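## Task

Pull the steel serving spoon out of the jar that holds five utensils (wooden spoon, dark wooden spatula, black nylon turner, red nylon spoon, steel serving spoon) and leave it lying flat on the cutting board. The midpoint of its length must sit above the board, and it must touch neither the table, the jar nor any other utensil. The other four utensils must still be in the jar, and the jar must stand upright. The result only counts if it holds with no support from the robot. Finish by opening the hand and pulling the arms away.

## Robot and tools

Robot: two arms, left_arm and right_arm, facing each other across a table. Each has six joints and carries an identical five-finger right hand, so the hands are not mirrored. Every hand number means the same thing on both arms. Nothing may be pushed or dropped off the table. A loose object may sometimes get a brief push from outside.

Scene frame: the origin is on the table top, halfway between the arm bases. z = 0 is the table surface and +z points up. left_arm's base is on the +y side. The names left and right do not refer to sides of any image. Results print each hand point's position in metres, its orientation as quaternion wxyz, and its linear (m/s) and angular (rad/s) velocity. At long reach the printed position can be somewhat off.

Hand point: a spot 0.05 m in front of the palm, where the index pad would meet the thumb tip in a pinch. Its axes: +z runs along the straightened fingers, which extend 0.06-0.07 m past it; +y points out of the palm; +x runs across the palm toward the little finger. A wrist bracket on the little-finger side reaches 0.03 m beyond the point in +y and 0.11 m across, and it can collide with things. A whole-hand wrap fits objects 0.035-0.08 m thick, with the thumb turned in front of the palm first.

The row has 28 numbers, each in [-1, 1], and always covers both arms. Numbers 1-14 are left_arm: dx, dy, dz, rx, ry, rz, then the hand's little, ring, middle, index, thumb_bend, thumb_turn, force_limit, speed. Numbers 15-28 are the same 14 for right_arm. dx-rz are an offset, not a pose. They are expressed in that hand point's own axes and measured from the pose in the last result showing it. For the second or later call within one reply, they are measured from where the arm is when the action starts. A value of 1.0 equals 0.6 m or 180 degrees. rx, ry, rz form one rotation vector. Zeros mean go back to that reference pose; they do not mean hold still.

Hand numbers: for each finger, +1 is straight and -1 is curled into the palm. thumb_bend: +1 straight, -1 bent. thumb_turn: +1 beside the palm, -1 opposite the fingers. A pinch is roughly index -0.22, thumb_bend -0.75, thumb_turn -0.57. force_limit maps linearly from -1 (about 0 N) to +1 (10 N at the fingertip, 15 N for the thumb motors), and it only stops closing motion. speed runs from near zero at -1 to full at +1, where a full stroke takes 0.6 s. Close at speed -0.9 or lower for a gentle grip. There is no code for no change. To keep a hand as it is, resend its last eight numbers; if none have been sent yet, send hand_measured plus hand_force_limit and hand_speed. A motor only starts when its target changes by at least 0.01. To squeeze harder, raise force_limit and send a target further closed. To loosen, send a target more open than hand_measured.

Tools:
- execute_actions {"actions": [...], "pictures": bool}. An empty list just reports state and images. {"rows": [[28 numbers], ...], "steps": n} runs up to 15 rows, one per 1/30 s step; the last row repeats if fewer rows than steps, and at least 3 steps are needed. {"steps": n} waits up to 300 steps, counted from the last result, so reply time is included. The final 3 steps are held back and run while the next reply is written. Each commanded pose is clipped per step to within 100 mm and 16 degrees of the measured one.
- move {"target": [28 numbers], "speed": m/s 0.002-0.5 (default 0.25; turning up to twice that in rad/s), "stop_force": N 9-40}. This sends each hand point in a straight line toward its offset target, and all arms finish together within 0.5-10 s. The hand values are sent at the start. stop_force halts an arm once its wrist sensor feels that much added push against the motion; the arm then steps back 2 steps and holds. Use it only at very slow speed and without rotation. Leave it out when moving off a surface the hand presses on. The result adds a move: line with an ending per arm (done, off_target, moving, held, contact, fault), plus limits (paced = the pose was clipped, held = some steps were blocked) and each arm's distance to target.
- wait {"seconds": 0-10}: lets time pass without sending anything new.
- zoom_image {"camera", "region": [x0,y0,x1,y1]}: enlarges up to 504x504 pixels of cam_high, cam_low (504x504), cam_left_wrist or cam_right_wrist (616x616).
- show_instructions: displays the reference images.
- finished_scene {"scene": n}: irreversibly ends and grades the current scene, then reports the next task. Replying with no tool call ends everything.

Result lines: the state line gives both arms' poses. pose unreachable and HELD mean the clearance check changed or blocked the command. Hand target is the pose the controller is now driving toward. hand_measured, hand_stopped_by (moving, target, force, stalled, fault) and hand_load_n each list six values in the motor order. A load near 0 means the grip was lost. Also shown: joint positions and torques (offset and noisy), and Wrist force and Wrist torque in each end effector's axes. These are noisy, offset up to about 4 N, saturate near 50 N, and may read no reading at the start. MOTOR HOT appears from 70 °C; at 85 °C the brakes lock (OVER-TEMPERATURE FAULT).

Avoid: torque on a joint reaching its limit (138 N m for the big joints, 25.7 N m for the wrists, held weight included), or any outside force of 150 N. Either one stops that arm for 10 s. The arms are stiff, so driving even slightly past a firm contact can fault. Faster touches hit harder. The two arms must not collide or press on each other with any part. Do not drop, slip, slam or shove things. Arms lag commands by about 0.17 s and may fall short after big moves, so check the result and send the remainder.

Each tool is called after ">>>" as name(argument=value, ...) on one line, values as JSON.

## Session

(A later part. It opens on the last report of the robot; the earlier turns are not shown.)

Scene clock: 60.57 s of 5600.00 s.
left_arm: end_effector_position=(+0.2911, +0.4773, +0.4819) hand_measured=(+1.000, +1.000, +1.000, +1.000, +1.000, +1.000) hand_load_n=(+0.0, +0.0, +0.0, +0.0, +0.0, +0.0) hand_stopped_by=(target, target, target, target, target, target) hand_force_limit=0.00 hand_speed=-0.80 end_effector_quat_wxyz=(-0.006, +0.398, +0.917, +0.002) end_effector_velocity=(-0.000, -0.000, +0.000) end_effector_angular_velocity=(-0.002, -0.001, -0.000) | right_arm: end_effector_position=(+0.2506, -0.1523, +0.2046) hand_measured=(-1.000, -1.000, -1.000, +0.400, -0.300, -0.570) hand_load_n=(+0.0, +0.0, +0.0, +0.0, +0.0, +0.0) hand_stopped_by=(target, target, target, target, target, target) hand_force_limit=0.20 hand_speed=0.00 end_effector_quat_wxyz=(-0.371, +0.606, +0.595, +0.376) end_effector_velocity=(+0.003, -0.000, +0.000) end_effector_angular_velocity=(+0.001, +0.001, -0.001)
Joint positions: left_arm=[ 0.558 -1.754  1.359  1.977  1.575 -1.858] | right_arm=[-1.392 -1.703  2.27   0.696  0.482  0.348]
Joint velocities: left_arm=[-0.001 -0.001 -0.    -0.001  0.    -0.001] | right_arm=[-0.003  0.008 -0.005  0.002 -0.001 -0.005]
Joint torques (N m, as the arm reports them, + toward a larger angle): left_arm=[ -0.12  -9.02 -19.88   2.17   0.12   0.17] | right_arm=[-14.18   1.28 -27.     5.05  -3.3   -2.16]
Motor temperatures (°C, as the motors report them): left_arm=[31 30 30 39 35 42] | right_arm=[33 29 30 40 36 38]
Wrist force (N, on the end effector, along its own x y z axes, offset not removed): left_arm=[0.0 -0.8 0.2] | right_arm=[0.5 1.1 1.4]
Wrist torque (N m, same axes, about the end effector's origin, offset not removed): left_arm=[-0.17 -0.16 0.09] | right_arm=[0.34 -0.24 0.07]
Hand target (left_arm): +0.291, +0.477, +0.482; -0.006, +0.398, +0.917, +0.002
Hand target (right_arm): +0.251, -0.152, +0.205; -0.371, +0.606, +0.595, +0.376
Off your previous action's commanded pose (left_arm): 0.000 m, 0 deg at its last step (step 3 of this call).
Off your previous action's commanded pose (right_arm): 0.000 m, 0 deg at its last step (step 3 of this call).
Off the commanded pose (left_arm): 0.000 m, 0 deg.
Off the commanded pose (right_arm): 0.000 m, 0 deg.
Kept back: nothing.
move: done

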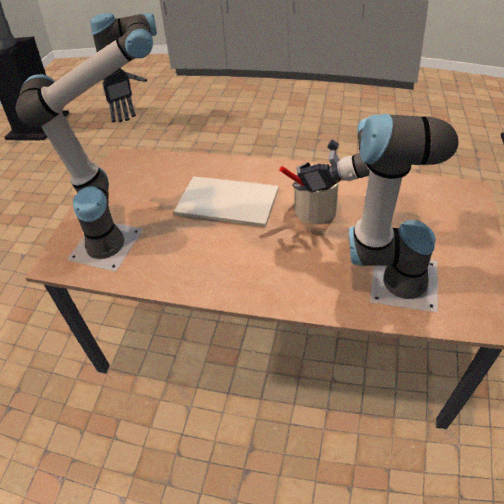

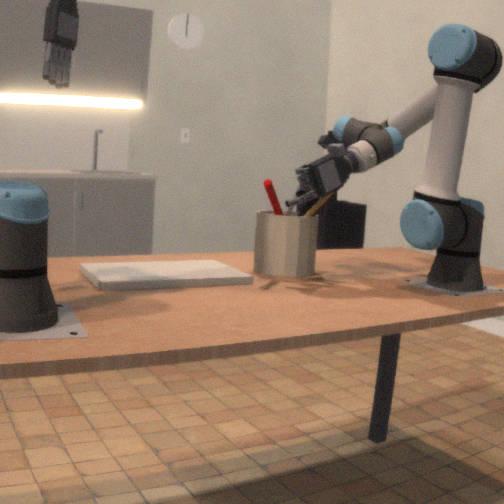

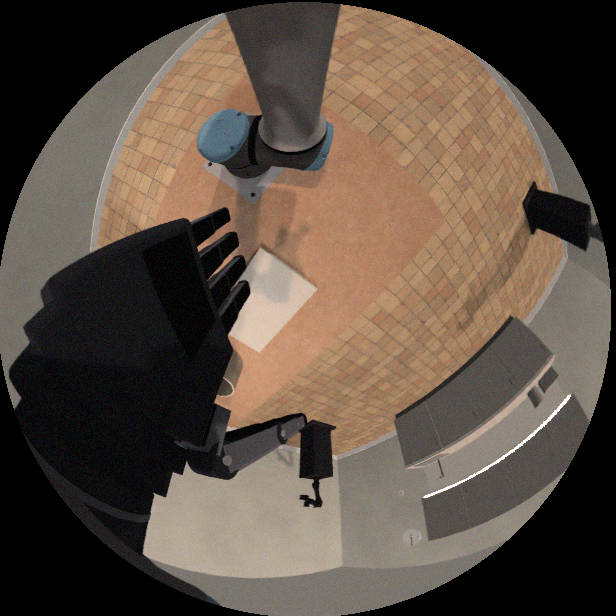

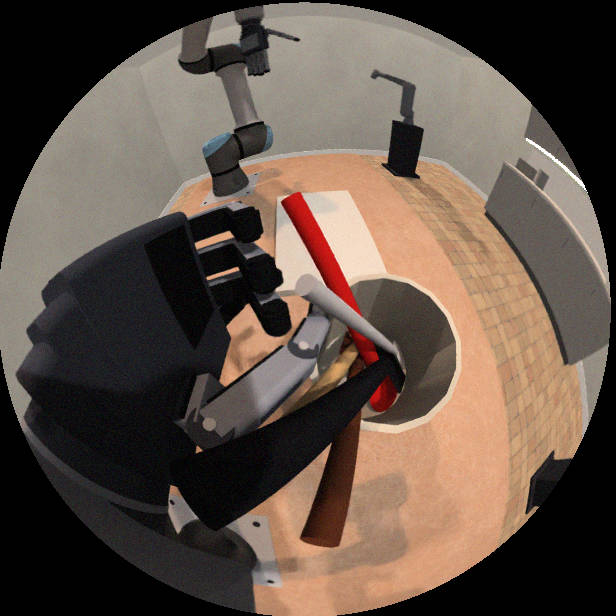

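>>> execute_actions(actions=[{"rows":[[0,0,0,0,0,0,1,1,1,1,1,1,0,-0.8,0,0,0,0,0,0,-1,-1,-1,-0.5,-0.3,-0.57,0.2,-0.5]],"steps":15}])

>>> wait(seconds=1)

Scene clock: 61.03 s of 5600.00 s.
left_arm: end_effector_position=(+0.2911, +0.4773, +0.4819) hand_measured=(+1.000, +1.000, +1.000, +1.000, +1.000, +1.000) hand_load_n=(+0.0, +0.0, +0.0, +0.0, +0.0, +0.0) hand_stopped_by=(target, target, target, target, target, target) hand_force_limit=0.00 hand_speed=-0.80 end_effector_quat_wxyz=(-0.006, +0.398, +0.917, +0.002) end_effector_velocity=(-0.000, -0.001, +0.000) end_effector_angular_velocity=(-0.000, -0.000, -0.001) | right_arm: end_effector_position=(+0.2507, -0.1523, +0.2046) hand_measured=(-1.000, -1.000, -1.000, +0.152, -0.300, -0.570) hand_load_n=(+0.0, +0.0, +0.0, +0.0, +0.0, +0.5) hand_stopped_by=(target, target, target, moving, target, target) hand_force_limit=0.20 hand_speed=-0.50 end_effector_quat_wxyz=(-0.371, +0.606, +0.595, +0.376) end_effector_velocity=(-0.000, -0.000, -0.001) end_effector_angular_velocity=(-0.001, +0.002, -0.001)
Joint positions: left_arm=[ 0.558 -1.754  1.359  1.977  1.575 -1.858] | right_arm=[-1.392 -1.703  2.27   0.696  0.482  0.348]
Joint velocities: left_arm=[-0.002  0.    -0.    -0.     0.    -0.   ] | right_arm=[ 0.    -0.     0.001  0.     0.001  0.002]
Joint torques (N m, as the arm reports them, + toward a larger angle): left_arm=[ -0.53  -8.99 -19.9    2.21   0.08   0.27] | right_arm=[  0.6  -17.8   -6.93   1.87  -1.69   1.96]
Motor temperatures (°C, as the motors report them): left_arm=[31 30 30 39 35 42] | right_arm=[33 29 30 40 36 38]
Wrist force (N, on the end effector, along its own x y z axes, offset not removed): left_arm=[0.4 -0.6 1.2] | right_arm=[0.1 1.0 1.6]
Wrist torque (N m, same axes, about the end effector's origin, offset not removed): left_arm=[-0.14 -0.34 0.10] | right_arm=[0.30 -0.26 0.03]
Steps of this call (steps 1 to 2: nothing new was sent; steps 3 to 14: the first 12 steps of this action). Readings (end_effector_position | what the end effector reports):
3: left_arm (+0.2911, +0.4773, +0.4819) | right_arm (+0.2508, -0.1523, +0.2046) | left_arm hand_measured=(+1.000, +1.000, +1.000, +1.000, +1.000, +1.000) hand_load_n=(+0.0, +0.0, +0.0, +0.0, +0.0, +0.0) hand_stopped_by=(target, target, target, target, target, target) hand_force_limit=0.00 hand_speed=-0.80 | right_arm hand_measured=(-1.000, -1.000, -1.000, +0.400, -0.300, -0.570) hand_load_n=(+0.0, +0.0, +0.0, +0.0, +0.0, +0.0) hand_stopped_by=(target, target, target, moving, target, target) hand_force_limit=0.20 hand_speed=-0.50
4: left_arm (+0.2911, +0.4773, +0.4819) | right_arm (+0.2508, -0.1523, +0.2046) | left_arm hand_measured=(+1.000, +1.000, +1.000, +1.000, +1.000, +1.000) hand_load_n=(+0.0, +0.0, +0.0, +0.0, +0.0, +0.0) hand_stopped_by=(target, target, target, target, target, target) hand_force_limit=0.00 hand_speed=-0.80 | right_arm hand_measured=(-1.000, -1.000, -1.000, +0.400, -0.300, -0.570) hand_load_n=(+0.0, +0.0, +0.0, +0.0, +0.0, +0.0) hand_stopped_by=(target, target, target, moving, target, target) hand_force_limit=0.20 hand_speed=-0.50
6: left_arm (+0.2911, +0.4773, +0.4819) | right_arm (+0.2508, -0.1523, +0.2046) | left_arm hand_measured=(+1.000, +1.000, +1.000, +1.000, +1.000, +1.000) hand_load_n=(+0.0, +0.0, +0.0, +0.0, +0.0, +0.0) hand_stopped_by=(target, target, target, target, target, target) hand_force_limit=0.00 hand_speed=-0.80 | right_arm hand_measured=(-1.000, -1.000, -1.000, +0.374, -0.300, -0.570) hand_load_n=(+0.0, +0.0, +0.0, +0.0, +0.0, +0.0) hand_stopped_by=(target, target, target, moving, target, target) hand_force_limit=0.20 hand_speed=-0.50
10: left_arm (+0.2911, +0.4773, +0.4819) | right_arm (+0.2508, -0.1523, +0.2047) | left_arm hand_measured=(+1.000, +1.000, +1.000, +1.000, +1.000, +1.000) hand_load_n=(+0.0, +0.0, +0.0, +0.0, +0.0, +0.0) hand_stopped_by=(target, target, target, target, target, target) hand_force_limit=0.00 hand_speed=-0.80 | right_arm hand_measured=(-1.000, -1.000, -1.000, +0.264, -0.300, -0.570) hand_load_n=(+0.0, +0.0, +0.0, +0.0, +0.0, +0.5) hand_stopped_by=(target, target, target, moving, target, target) hand_force_limit=0.20 hand_speed=-0.50
14: the state above

Scene clock: 62.13 s of 5600.00 s.
left_arm: end_effector_position=(+0.2911, +0.4773, +0.4819) hand_measured=(+1.000, +1.000, +1.000, +1.000, +1.000, +1.000) hand_load_n=(+0.0, +0.0, +0.0, +0.0, +0.0, +0.0) hand_stopped_by=(target, target, target, target, target, target) hand_force_limit=0.00 hand_speed=-0.80 end_effector_quat_wxyz=(-0.006, +0.398, +0.917, +0.002) end_effector_velocity=(+0.000, +0.000, +0.000) end_effector_angular_velocity=(-0.002, -0.000, +0.000) | right_arm: end_effector_position=(+0.2506, -0.1523, +0.2046) hand_measured=(-1.000, -1.000, -1.000, -0.342, -0.298, -0.570) hand_load_n=(+0.0, +0.0, +0.0, +9.5, +4.0, +0.0) hand_stopped_by=(target, target, target, force, target, target) hand_force_limit=0.20 hand_speed=-0.50 end_effector_quat_wxyz=(-0.371, +0.606, +0.595, +0.376) end_effector_velocity=(-0.000, +0.000, -0.000) end_effector_angular_velocity=(-0.000, +0.001, +0.000)
Joint positions: left_arm=[ 0.558 -1.754  1.359  1.977  1.575 -1.858] | right_arm=[-1.392 -1.703  2.27   0.696  0.482  0.348]
Joint velocities: left_arm=[ 0.001 -0.001  0.    -0.001  0.     0.001] | right_arm=[ 0.001 -0.     0.    -0.     0.     0.001]
Joint torques (N m, as the arm reports them, + toward a larger angle): left_arm=[ -0.74  -9.61 -20.12   2.19   0.18   0.3 ] | right_arm=[ 14.24 -19.94  -6.29  -0.45   0.61   2.33]
Motor temperatures (°C, as the motors report them): left_arm=[31 30 30 39 35 42] | right_arm=[33 29 30 40 36 38]
Wrist force (N, on the end effector, along its own x y z axes, offset not removed): left_arm=[0.0 -2.2 1.5] | right_arm=[-0.9 3.4 1.4]
Wrist torque (N m, same axes, about the end effector's origin, offset not removed): left_arm=[-0.46 -0.24 0.09] | right_arm=[0.58 -0.08 0.04]
Hand target (left_arm): +0.291, +0.477, +0.482; -0.006, +0.398, +0.917, +0.002
Hand target (right_arm): +0.251, -0.152, +0.205; -0.371, +0.606, +0.595, +0.376
Off the commanded pose (left_arm): 0.000 m, 0 deg.
Off the commanded pose (right_arm): 0.000 m, 0 deg.
Kept back: nothing.
Steps of this call (steps 1 to 3: the last 3 steps of your previous action; steps 4 to 33: nothing new was sent). Readings (end_effector_position | what the end effector reports):
1: left_arm (+0.2911, +0.4773, +0.4819) | right_arm (+0.2507, -0.1523, +0.2046) | left_arm hand_measured=(+1.000, +1.000, +1.000, +1.000, +1.000, +1.000) hand_load_n=(+0.0, +0.0, +0.0, +0.0, +0.0, +0.0) hand_stopped_by=(target, target, target, target, target, target) hand_force_limit=0.00 hand_speed=-0.80 | right_arm hand_measured=(-1.000, -1.000, -1.000, +0.124, -0.300, -0.570) hand_load_n=(+0.0, +0.0, +0.0, +0.0, +0.0, +0.5) hand_stopped_by=(target, target, target, moving, target, target) hand_force_limit=0.20 hand_speed=-0.50
2: left_arm (+0.2911, +0.4773, +0.4819) | right_arm (+0.2506, -0.1523, +0.2046) | left_arm hand_measured=(+1.000, +1.000, +1.000, +1.000, +1.000, +1.000) hand_load_n=(+0.0, +0.0, +0.0, +0.0, +0.0, +0.0) hand_stopped_by=(target, target, target, target, target, target) hand_force_limit=0.00 hand_speed=-0.80 | right_arm hand_measured=(-1.000, -1.000, -1.000, +0.098, -0.300, -0.570) hand_load_n=(+0.0, +0.0, +0.0, +0.0, +0.0, +0.5) hand_stopped_by=(target, target, target, moving, target, target) hand_force_limit=0.20 hand_speed=-0.50
4: left_arm (+0.2911, +0.4773, +0.4819) | right_arm (+0.2506, -0.1523, +0.2046) | left_arm hand_measured=(+1.000, +1.000, +1.000, +1.000, +1.000, +1.000) hand_load_n=(+0.0, +0.0, +0.0, +0.0, +0.0, +0.0) hand_stopped_by=(target, target, target, target, target, target) hand_force_limit=0.00 hand_speed=-0.80 | right_arm hand_measured=(-1.000, -1.000, -1.000, +0.042, -0.300, -0.570) hand_load_n=(+0.0, +0.0, +0.0, +0.0, +0.0, +0.5) hand_stopped_by=(target, target, target, moving, target, target) hand_force_limit=0.20 hand_speed=-0.50
8: left_arm (+0.2911, +0.4773, +0.4819) | right_arm (+0.2506, -0.1523, +0.2046) | left_arm hand_measured=(+1.000, +1.000, +1.000, +1.000, +1.000, +1.000) hand_load_n=(+0.0, +0.0, +0.0, +0.0, +0.0, +0.0) hand_stopped_by=(target, target, target, target, target, target) hand_force_limit=0.00 hand_speed=-0.80 | right_arm hand_measured=(-1.000, -1.000, -1.000, -0.070, -0.300, -0.570) hand_load_n=(+0.0, +0.0, +0.0, +0.0, +0.0, +0.5) hand_stopped_by=(target, target, target, moving, target, target) hand_force_limit=0.20 hand_speed=-0.50
33: the state above

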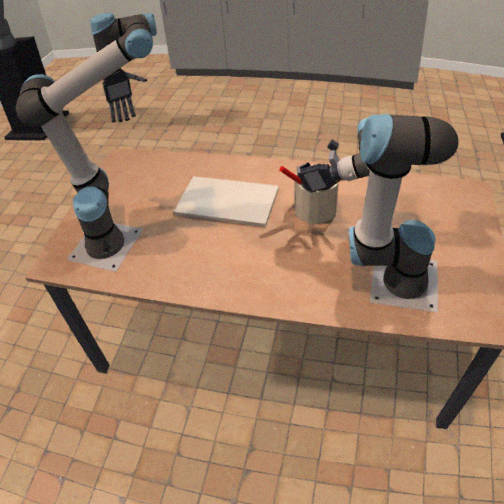

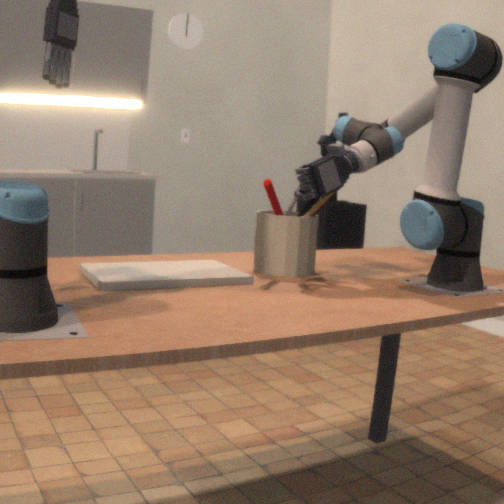

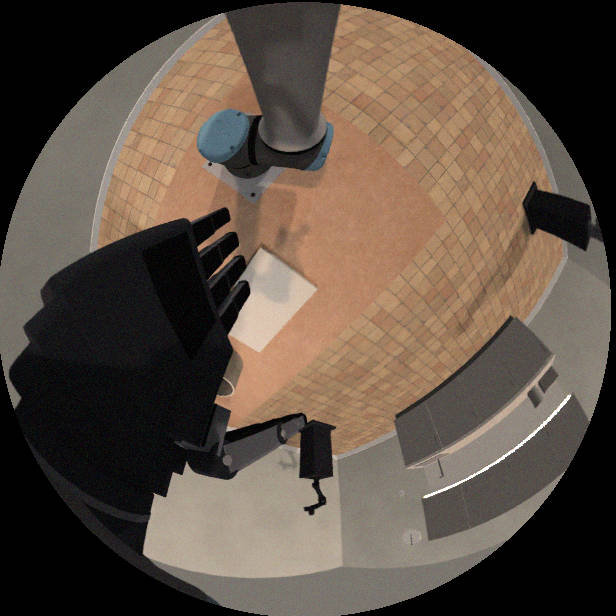

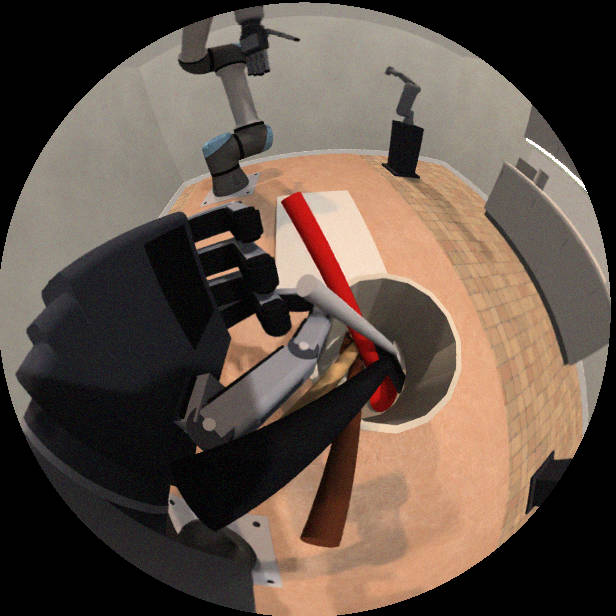

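>>> move(target=[-0.458,-0.63,0.05,0,0,0,1,1,1,1,1,1,0,-0.8,0,0,0,0,0,0,-1,-1,-1,0.4,-0.3,-0.57,0.2,0], speed=0.3)

Scene clock: 64.87 s of 5600.00 s.
left_arm: end_effector_position=(+0.2024, +0.0206, +0.4476) hand_measured=(+1.000, +1.000, +1.000, +1.000, +1.000, +1.000) hand_load_n=(+0.0, +0.0, +0.0, +0.0, +0.0, +0.0) hand_stopped_by=(target, target, target, target, target, target) hand_force_limit=0.00 hand_speed=-0.80 end_effector_quat_wxyz=(+0.067, +0.424, +0.902, -0.046) end_effector_velocity=(-0.000, -0.003, +0.001) end_effector_angular_velocity=(-0.012, -0.009, -0.004) | right_arm: end_effector_position=(+0.2506, -0.1523, +0.2046) hand_measured=(-1.000, -1.000, -1.000, +0.400, -0.300, -0.570) hand_load_n=(+0.0, +0.0, +0.0, +0.0, +0.0, +0.5) hand_stopped_by=(target, target, target, target, target, target) hand_force_limit=0.20 hand_speed=0.00 end_effector_quat_wxyz=(-0.371, +0.606, +0.595, +0.376) end_effector_velocity=(-0.000, +0.000, +0.000) end_effector_angular_velocity=(+0.001, -0.001, +0.001)
Joint positions: left_arm=[ 0.01  -0.742  0.036  2.145  1.478 -2.341] | right_arm=[-1.392 -1.703  2.27   0.696  0.482  0.348]
Joint velocities: left_arm=[-0.004  0.004 -0.012 -0.004 -0.01   0.001] | right_arm=[ 0.    -0.    -0.    -0.    -0.001 -0.001]
Joint torques (N m, as the arm reports them, + toward a larger angle): left_arm=[ -6.2  -36.52 -22.59  -0.76  -2.32   2.3 ] | right_arm=[ 12.26 -19.91  -8.36   0.14  -0.08   2.22]
Motor temperatures (°C, as the motors report them): left_arm=[31 30 30 39 35 42] | right_arm=[33 29 30 40 36 38]
Wrist force (N, on the end effector, along its own x y z axes, offset not removed): left_arm=[0.0 -1.3 1.1] | right_arm=[0.9 0.8 2.5]
Wrist torque (N m, same axes, about the end effector's origin, offset not removed): left_arm=[-0.31 -0.23 0.07] | right_arm=[0.15 -0.35 0.12]
Hand target (left_arm): +0.202, +0.020, +0.448; +0.067, +0.424, +0.902, -0.046
Hand target (right_arm): +0.251, -0.152, +0.205; -0.371, +0.606, +0.595, +0.376
Off the commanded pose (left_arm): 0.002 m, 10 deg.
Off the commanded pose (right_arm): 0.000 m, 0 deg.
elbow stopped short (left arm): the move would have taken joint 3 (elbow) straighter than the controller allows; a more bent joint 3 avoids this.
Kept back: nothing.
move: off_target (left_arm)

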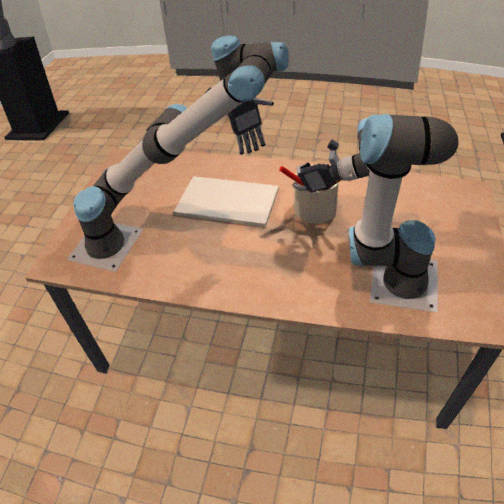

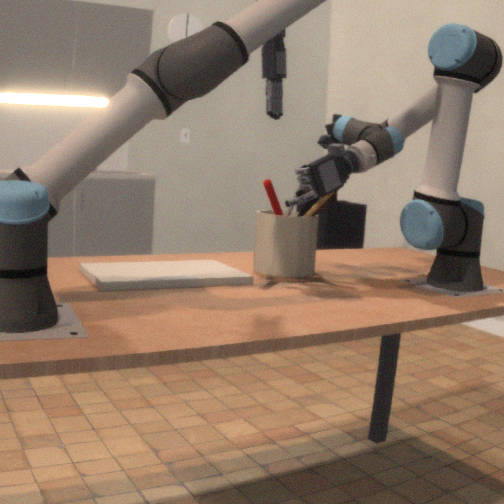

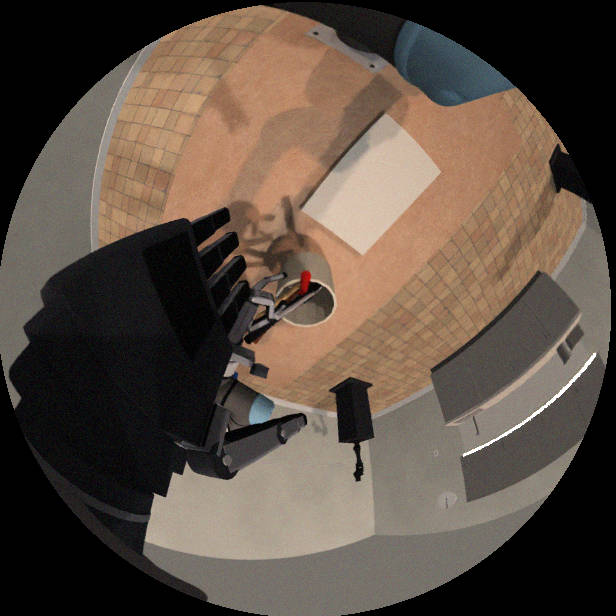

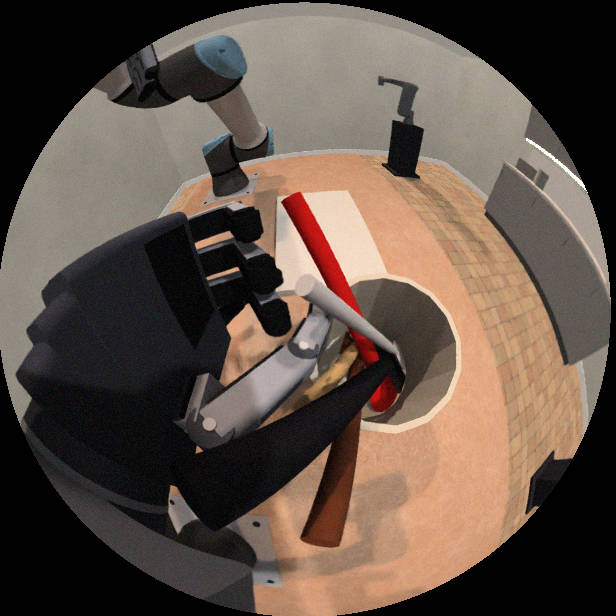

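>>> zoom_image(camera="cam_left_wrist", region=[230,240,350,360])

>>> zoom_image(camera="cam_low", region=[260,160,360,240])

Region (230, 240, 350, 360) of cam_left_wrist's 616x616 image, scaled by 4.200, with more detail than that image has.

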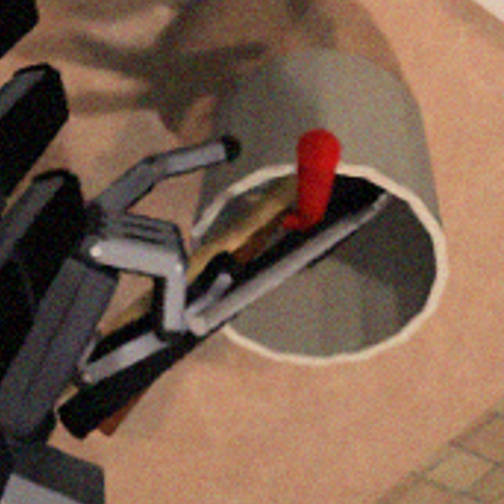

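Region (260, 160, 360, 240) of cam_low's 504x504 image, scaled by 5.040, with more detail than that image has; it fills the top 403 rows of this view, and the rest is white.

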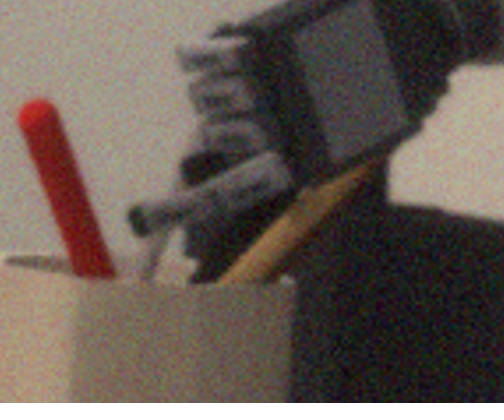

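>>> move(target=[0,0,0,0,0,0,1,1,1,1,1,1,0,-0.8,0,0.04,0,0,0,0,-1,-1,-1,0.4,-0.3,-0.57,0.2,0], speed=0.02)

>>> zoom_image(camera="cam_left_wrist", region=[230,240,350,360])

>>> zoom_image(camera="cam_low", region=[260,160,360,240])

Scene clock: 66.70 s of 5600.00 s.
left_arm: end_effector_position=(+0.2024, +0.0206, +0.4476) hand_measured=(+1.000, +1.000, +1.000, +1.000, +1.000, +1.000) hand_load_n=(+0.0, +0.0, +0.0, +0.0, +0.0, +0.0) hand_stopped_by=(target, target, target, target, target, target) hand_force_limit=0.00 hand_speed=-0.80 end_effector_quat_wxyz=(+0.067, +0.424, +0.902, -0.046) end_effector_velocity=(-0.000, +0.000, +0.001) end_effector_angular_velocity=(-0.002, +0.000, +0.001) | right_arm: end_effector_position=(+0.2742, -0.1526, +0.2046) hand_measured=(-1.000, -1.000, -1.000, +0.400, -0.300, -0.570) hand_load_n=(+0.0, +0.0, +0.0, +0.0, +0.0, +0.0) hand_stopped_by=(target, target, target, target, target, target) hand_force_limit=0.20 hand_speed=0.00 end_effector_quat_wxyz=(-0.371, +0.606, +0.595, +0.376) end_effector_velocity=(+0.003, -0.000, -0.000) end_effector_angular_velocity=(-0.001, -0.001, +0.000)
Joint positions: left_arm=[ 0.01  -0.742  0.035  2.145  1.478 -2.341] | right_arm=[-1.41  -1.642  2.227  0.712  0.477  0.31 ]
Joint velocities: left_arm=[-0.    -0.001 -0.    -0.    -0.    -0.001] | right_arm=[-0.002  0.007 -0.005  0.002  0.    -0.005]
Joint torques (N m, as the arm reports them, + toward a larger angle): left_arm=[  7.28 -60.42  -8.02   4.33   2.2   -2.15] | right_arm=[-15.12  -3.72 -25.93   4.33  -3.09  -2.5 ]
Motor temperatures (°C, as the motors report them): left_arm=[31 30 30 39 35 42] | right_arm=[33 29 30 40 36 38]
Wrist force (N, on the end effector, along its own x y z axes, offset not removed): left_arm=[-0.1 -1.4 -0.2] | right_arm=[1.9 1.6 0.6]
Wrist torque (N m, same axes, about the end effector's origin, offset not removed): left_arm=[-0.19 -0.25 0.05] | right_arm=[0.41 -0.43 0.08]
Hand target (left_arm): +0.202, +0.021, +0.448; +0.067, +0.424, +0.902, -0.046
Hand target (right_arm): +0.275, -0.153, +0.205; -0.371, +0.606, +0.595, +0.376
Off the commanded pose (left_arm): 0.000 m, 0 deg.
Off the commanded pose (right_arm): 0.000 m, 0 deg.
Kept back: nothing.
move: done

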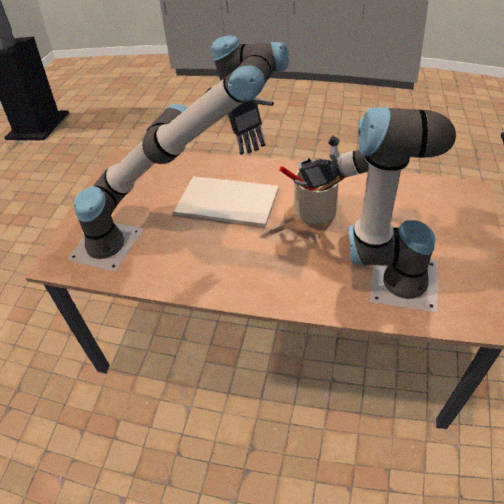

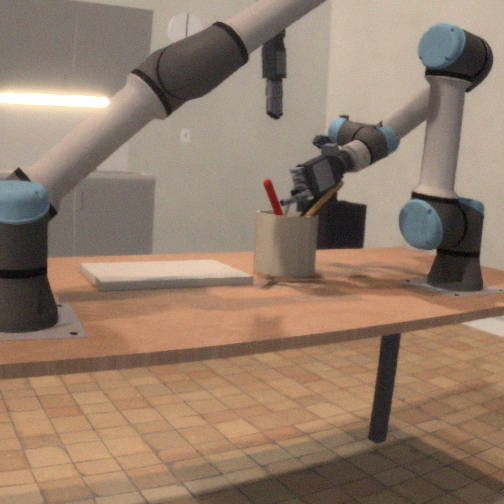

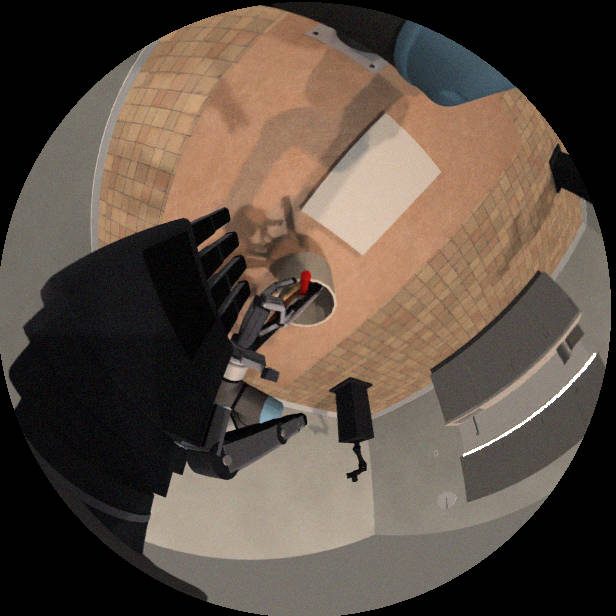

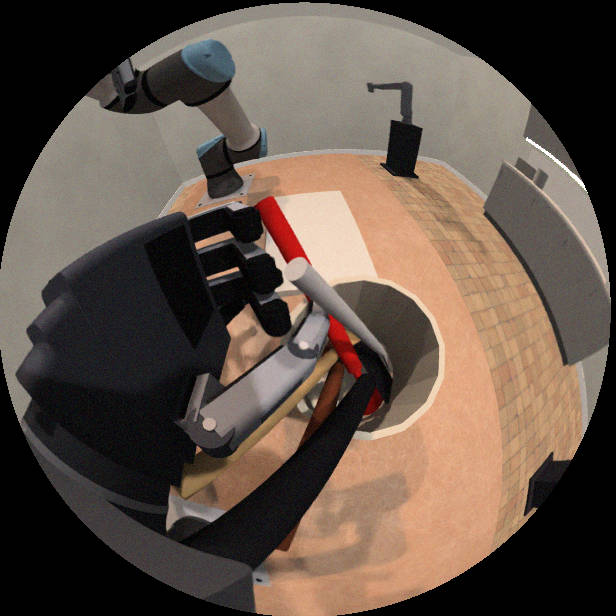

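Region (230, 240, 350, 360) of cam_left_wrist's 616x616 image, scaled by 4.200, with more detail than that image has.

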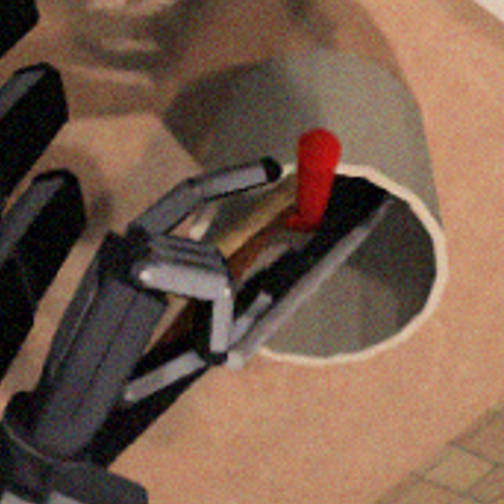

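Region (260, 160, 360, 240) of cam_low's 504x504 image, scaled by 5.040, with more detail than that image has; it fills the top 403 rows of this view, and the rest is white.

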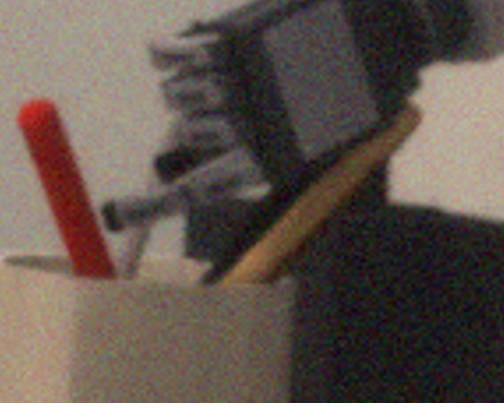

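>>> move(target=[0,0,0,0,0,0,1,1,1,1,1,1,0,-0.8,0.04,0.015,0.018,0,0,0,-1,-1,-1,0.4,-0.3,-0.57,0.2,0], speed=0.02)

>>> zoom_image(camera="cam_low", region=[260,160,360,240])

Scene clock: 68.63 s of 5600.00 s.
left_arm: end_effector_position=(+0.2024, +0.0206, +0.4476) hand_measured=(+1.000, +1.000, +1.000, +1.000, +1.000, +1.000) hand_load_n=(+0.0, +0.0, +0.0, +0.0, +0.0, +0.0) hand_stopped_by=(target, target, target, target, target, target) hand_force_limit=0.00 hand_speed=-0.80 end_effector_quat_wxyz=(+0.067, +0.424, +0.902, -0.046) end_effector_velocity=(-0.001, -0.000, +0.000) end_effector_angular_velocity=(-0.002, -0.000, -0.002) | right_arm: end_effector_position=(+0.2835, -0.1328, +0.2212) hand_measured=(-1.000, -1.000, -1.000, +0.400, -0.300, -0.570) hand_load_n=(+0.0, +0.0, +0.0, +0.0, +0.0, +0.5) hand_stopped_by=(target, target, target, target, target, target) hand_force_limit=0.20 hand_speed=0.00 end_effector_quat_wxyz=(-0.371, +0.606, +0.595, +0.376) end_effector_velocity=(+0.001, +0.002, +0.002) end_effector_angular_velocity=(+0.000, +0.000, -0.001)
Joint positions: left_arm=[ 0.01  -0.742  0.035  2.145  1.478 -2.341] | right_arm=[-1.326 -1.641  2.135  0.653  0.506  0.479]
Joint velocities: left_arm=[-0.002 -0.    -0.    -0.001 -0.     0.   ] | right_arm=[ 0.01   0.    -0.009 -0.008  0.004  0.02 ]
Joint torques (N m, as the arm reports them, + toward a larger angle): left_arm=[  4.74 -57.1  -16.59   3.2    1.    -1.99] | right_arm=[ 12.67  -3.33 -30.15  -0.4    0.04   2.57]
Motor temperatures (°C, as the motors report them): left_arm=[31 30 30 39 35 42] | right_arm=[33 29 30 40 36 38]
Wrist force (N, on the end effector, along its own x y z axes, offset not removed): left_arm=[-0.6 -1.0 0.6] | right_arm=[1.2 1.1 1.5]
Wrist torque (N m, same axes, about the end effector's origin, offset not removed): left_arm=[-0.15 -0.13 0.02] | right_arm=[0.34 -0.48 0.16]
Hand target (left_arm): +0.202, +0.021, +0.448; +0.067, +0.424, +0.902, -0.046
Hand target (right_arm): +0.284, -0.133, +0.221; -0.371, +0.606, +0.595, +0.376
Off the commanded pose (left_arm): 0.000 m, 0 deg.
Off the commanded pose (right_arm): 0.000 m, 0 deg.
Kept back: nothing.
move: done

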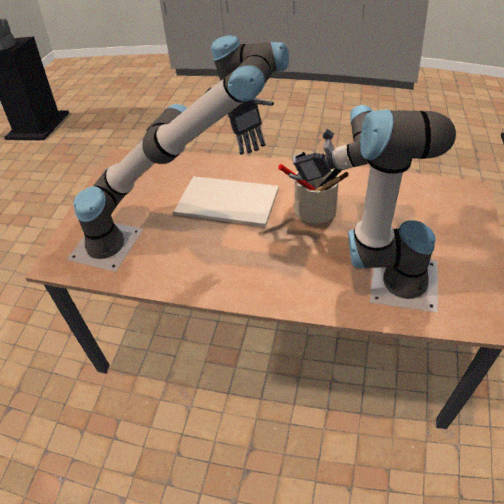

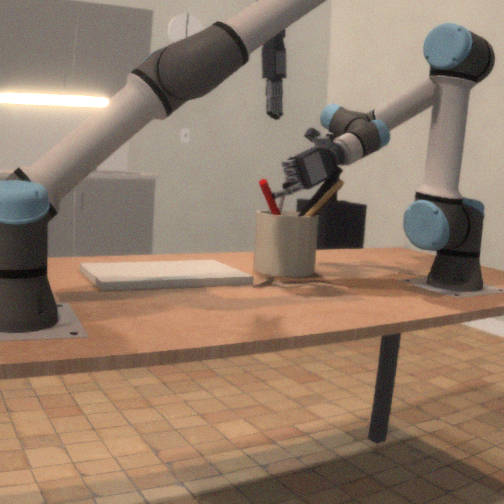

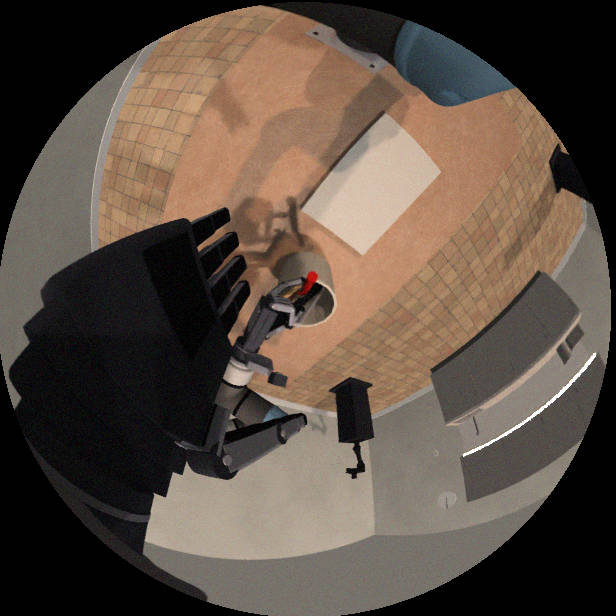

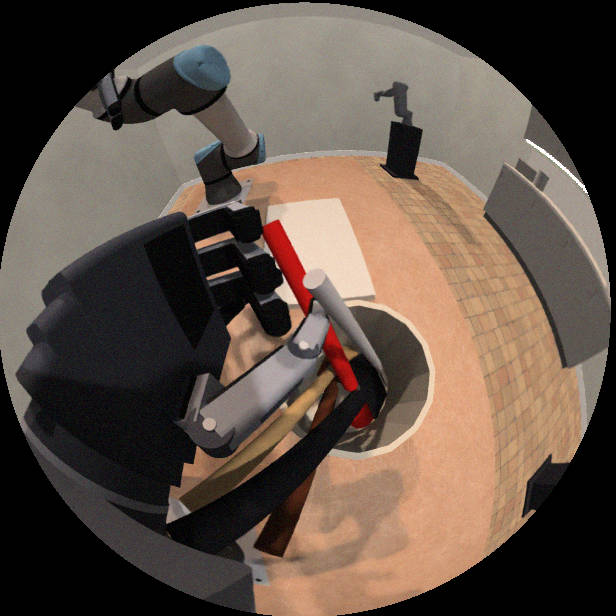

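Region (260, 160, 360, 240) of cam_low's 504x504 image, scaled by 5.040, with more detail than that image has; it fills the top 403 rows of this view, and the rest is white.

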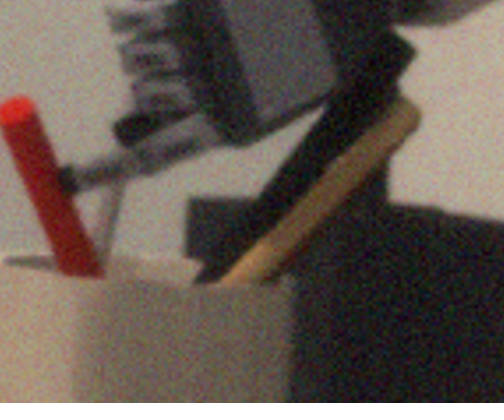

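>>> zoom_image(camera="cam_left_wrist", region=[250,250,350,350])

>>> zoom_image(camera="cam_high", region=[270,130,370,230])

Region (250, 250, 350, 350) of cam_left_wrist's 616x616 image, scaled by 5.040, with more detail than that image has.

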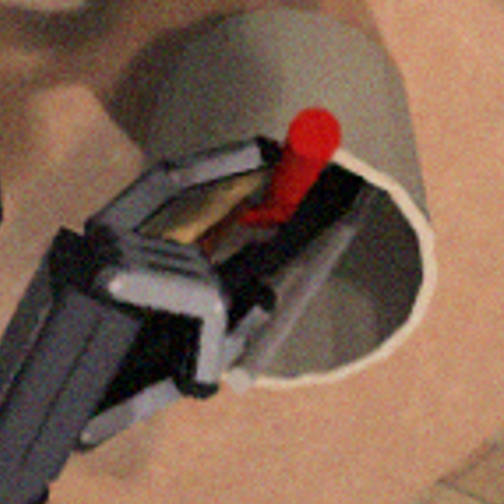

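Region (270, 130, 370, 230) of cam_high's 504x504 image, scaled by 5.040, with more detail than that image has.

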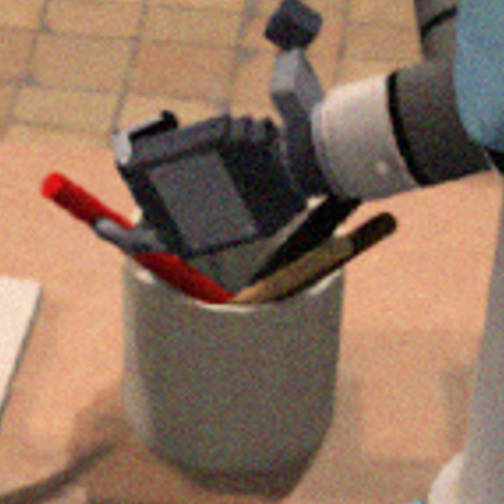

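>>> move(target=[0,0,0,0,0,0,1,1,1,1,1,1,0,-0.8,-0.02,-0.03,-0.035,0,0,0,1,1,1,0.6,-0.3,-0.57,0.2,0], speed=0.02)

>>> zoom_image(camera="cam_left_wrist", region=[240,250,350,360])

>>> zoom_image(camera="cam_low", region=[250,150,370,240])

Scene clock: 70.80 s of 5600.00 s.
left_arm: end_effector_position=(+0.2024, +0.0206, +0.4476) hand_measured=(+1.000, +1.000, +1.000, +1.000, +1.000, +1.000) hand_load_n=(+0.0, +0.0, +0.0, +0.0, +0.0, +0.0) hand_stopped_by=(target, target, target, target, target, target) hand_force_limit=0.00 hand_speed=-0.80 end_effector_quat_wxyz=(+0.067, +0.424, +0.902, -0.046) end_effector_velocity=(+0.000, -0.001, -0.001) end_effector_angular_velocity=(+0.000, -0.002, -0.001) | right_arm: end_effector_position=(+0.2653, -0.1563, +0.2196) hand_measured=(+1.000, +1.000, +1.000, +0.600, -0.300, -0.570) hand_load_n=(+0.0, +0.0, +0.0, +0.0, +0.0, +0.0) hand_stopped_by=(target, target, target, target, target, target) hand_force_limit=0.20 hand_speed=0.00 end_effector_quat_wxyz=(-0.371, +0.606, +0.595, +0.376) end_effector_velocity=(-0.002, -0.003, -0.000) end_effector_angular_velocity=(+0.001, +0.003, +0.002)
Joint positions: left_arm=[ 0.01  -0.742  0.035  2.145  1.478 -2.341] | right_arm=[-1.423 -1.689  2.229  0.78   0.474  0.283]
Joint velocities: left_arm=[ 0.     0.001  0.    -0.001 -0.001  0.001] | right_arm=[-0.014 -0.001  0.011  0.023 -0.006 -0.034]
Joint torques (N m, as the arm reports them, + toward a larger angle): left_arm=[  3.9  -55.77 -19.72   2.9    0.5   -1.89] | right_arm=[-12.   -20.71  -5.05   4.82  -3.03  -2.13]
Motor temperatures (°C, as the motors report them): left_arm=[31 30 30 39 35 42] | right_arm=[33 29 30 40 36 38]
Wrist force (N, on the end effector, along its own x y z axes, offset not removed): left_arm=[-0.1 0.4 1.4] | right_arm=[2.9 1.2 2.8]
Wrist torque (N m, same axes, about the end effector's origin, offset not removed): left_arm=[-0.03 -0.20 0.10] | right_arm=[0.11 -0.72 0.10]
Hand target (left_arm): +0.202, +0.021, +0.448; +0.067, +0.424, +0.902, -0.046
Hand target (right_arm): +0.265, -0.157, +0.220; -0.371, +0.606, +0.595, +0.376
Off the commanded pose (left_arm): 0.000 m, 0 deg.
Off the commanded pose (right_arm): 0.000 m, 0 deg.
Kept back: nothing.
move: done

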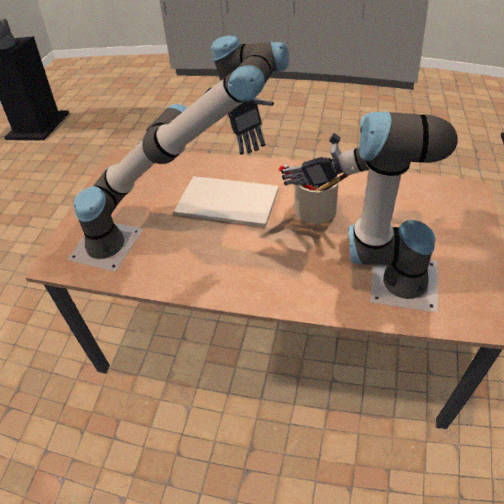

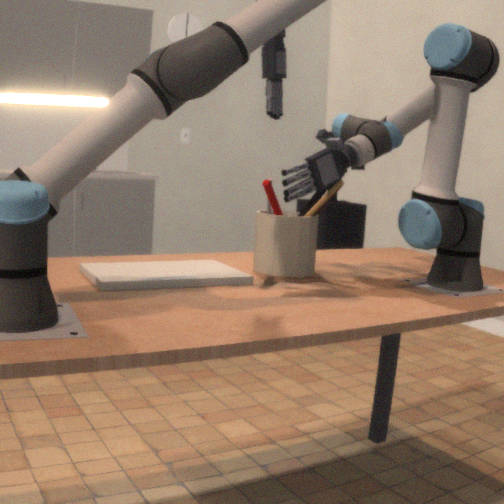

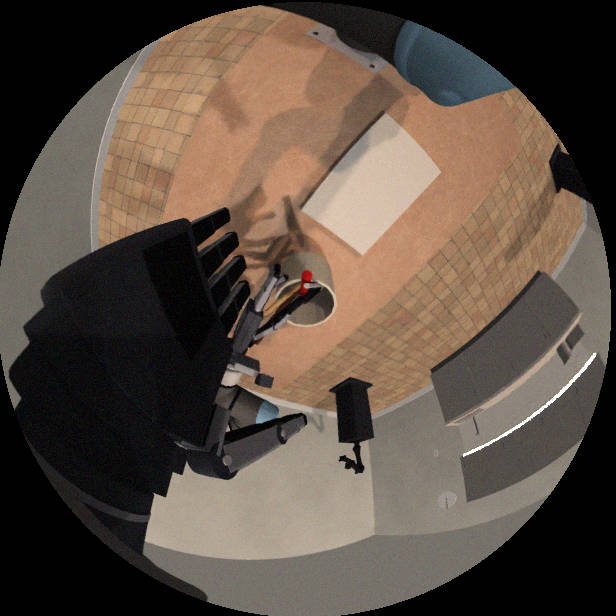

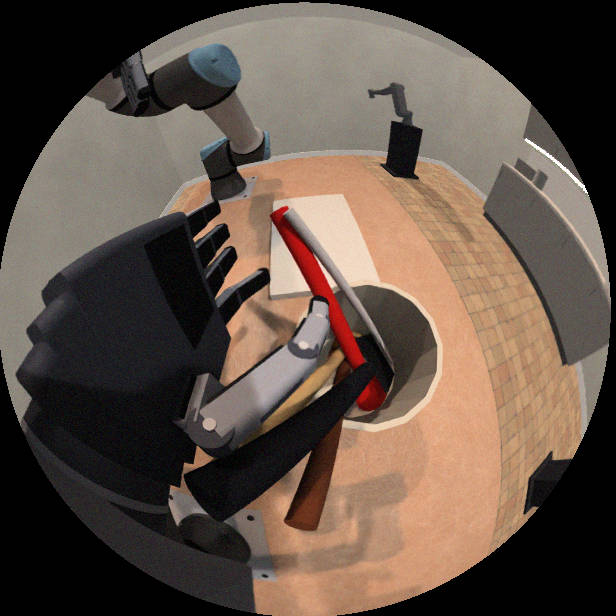

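Region (240, 250, 350, 360) of cam_left_wrist's 616x616 image, scaled by 4.582, with more detail than that image has.

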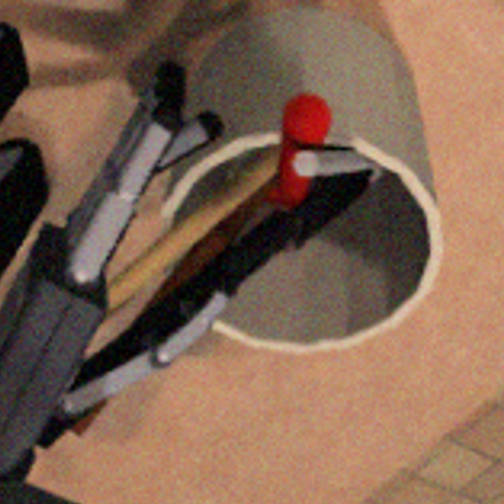

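Region (250, 150, 370, 240) of cam_low's 504x504 image, scaled by 4.200, with more detail than that image has; it fills the top 378 rows of this view, and the rest is white.

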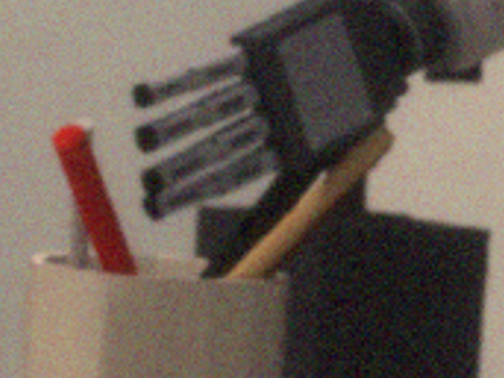

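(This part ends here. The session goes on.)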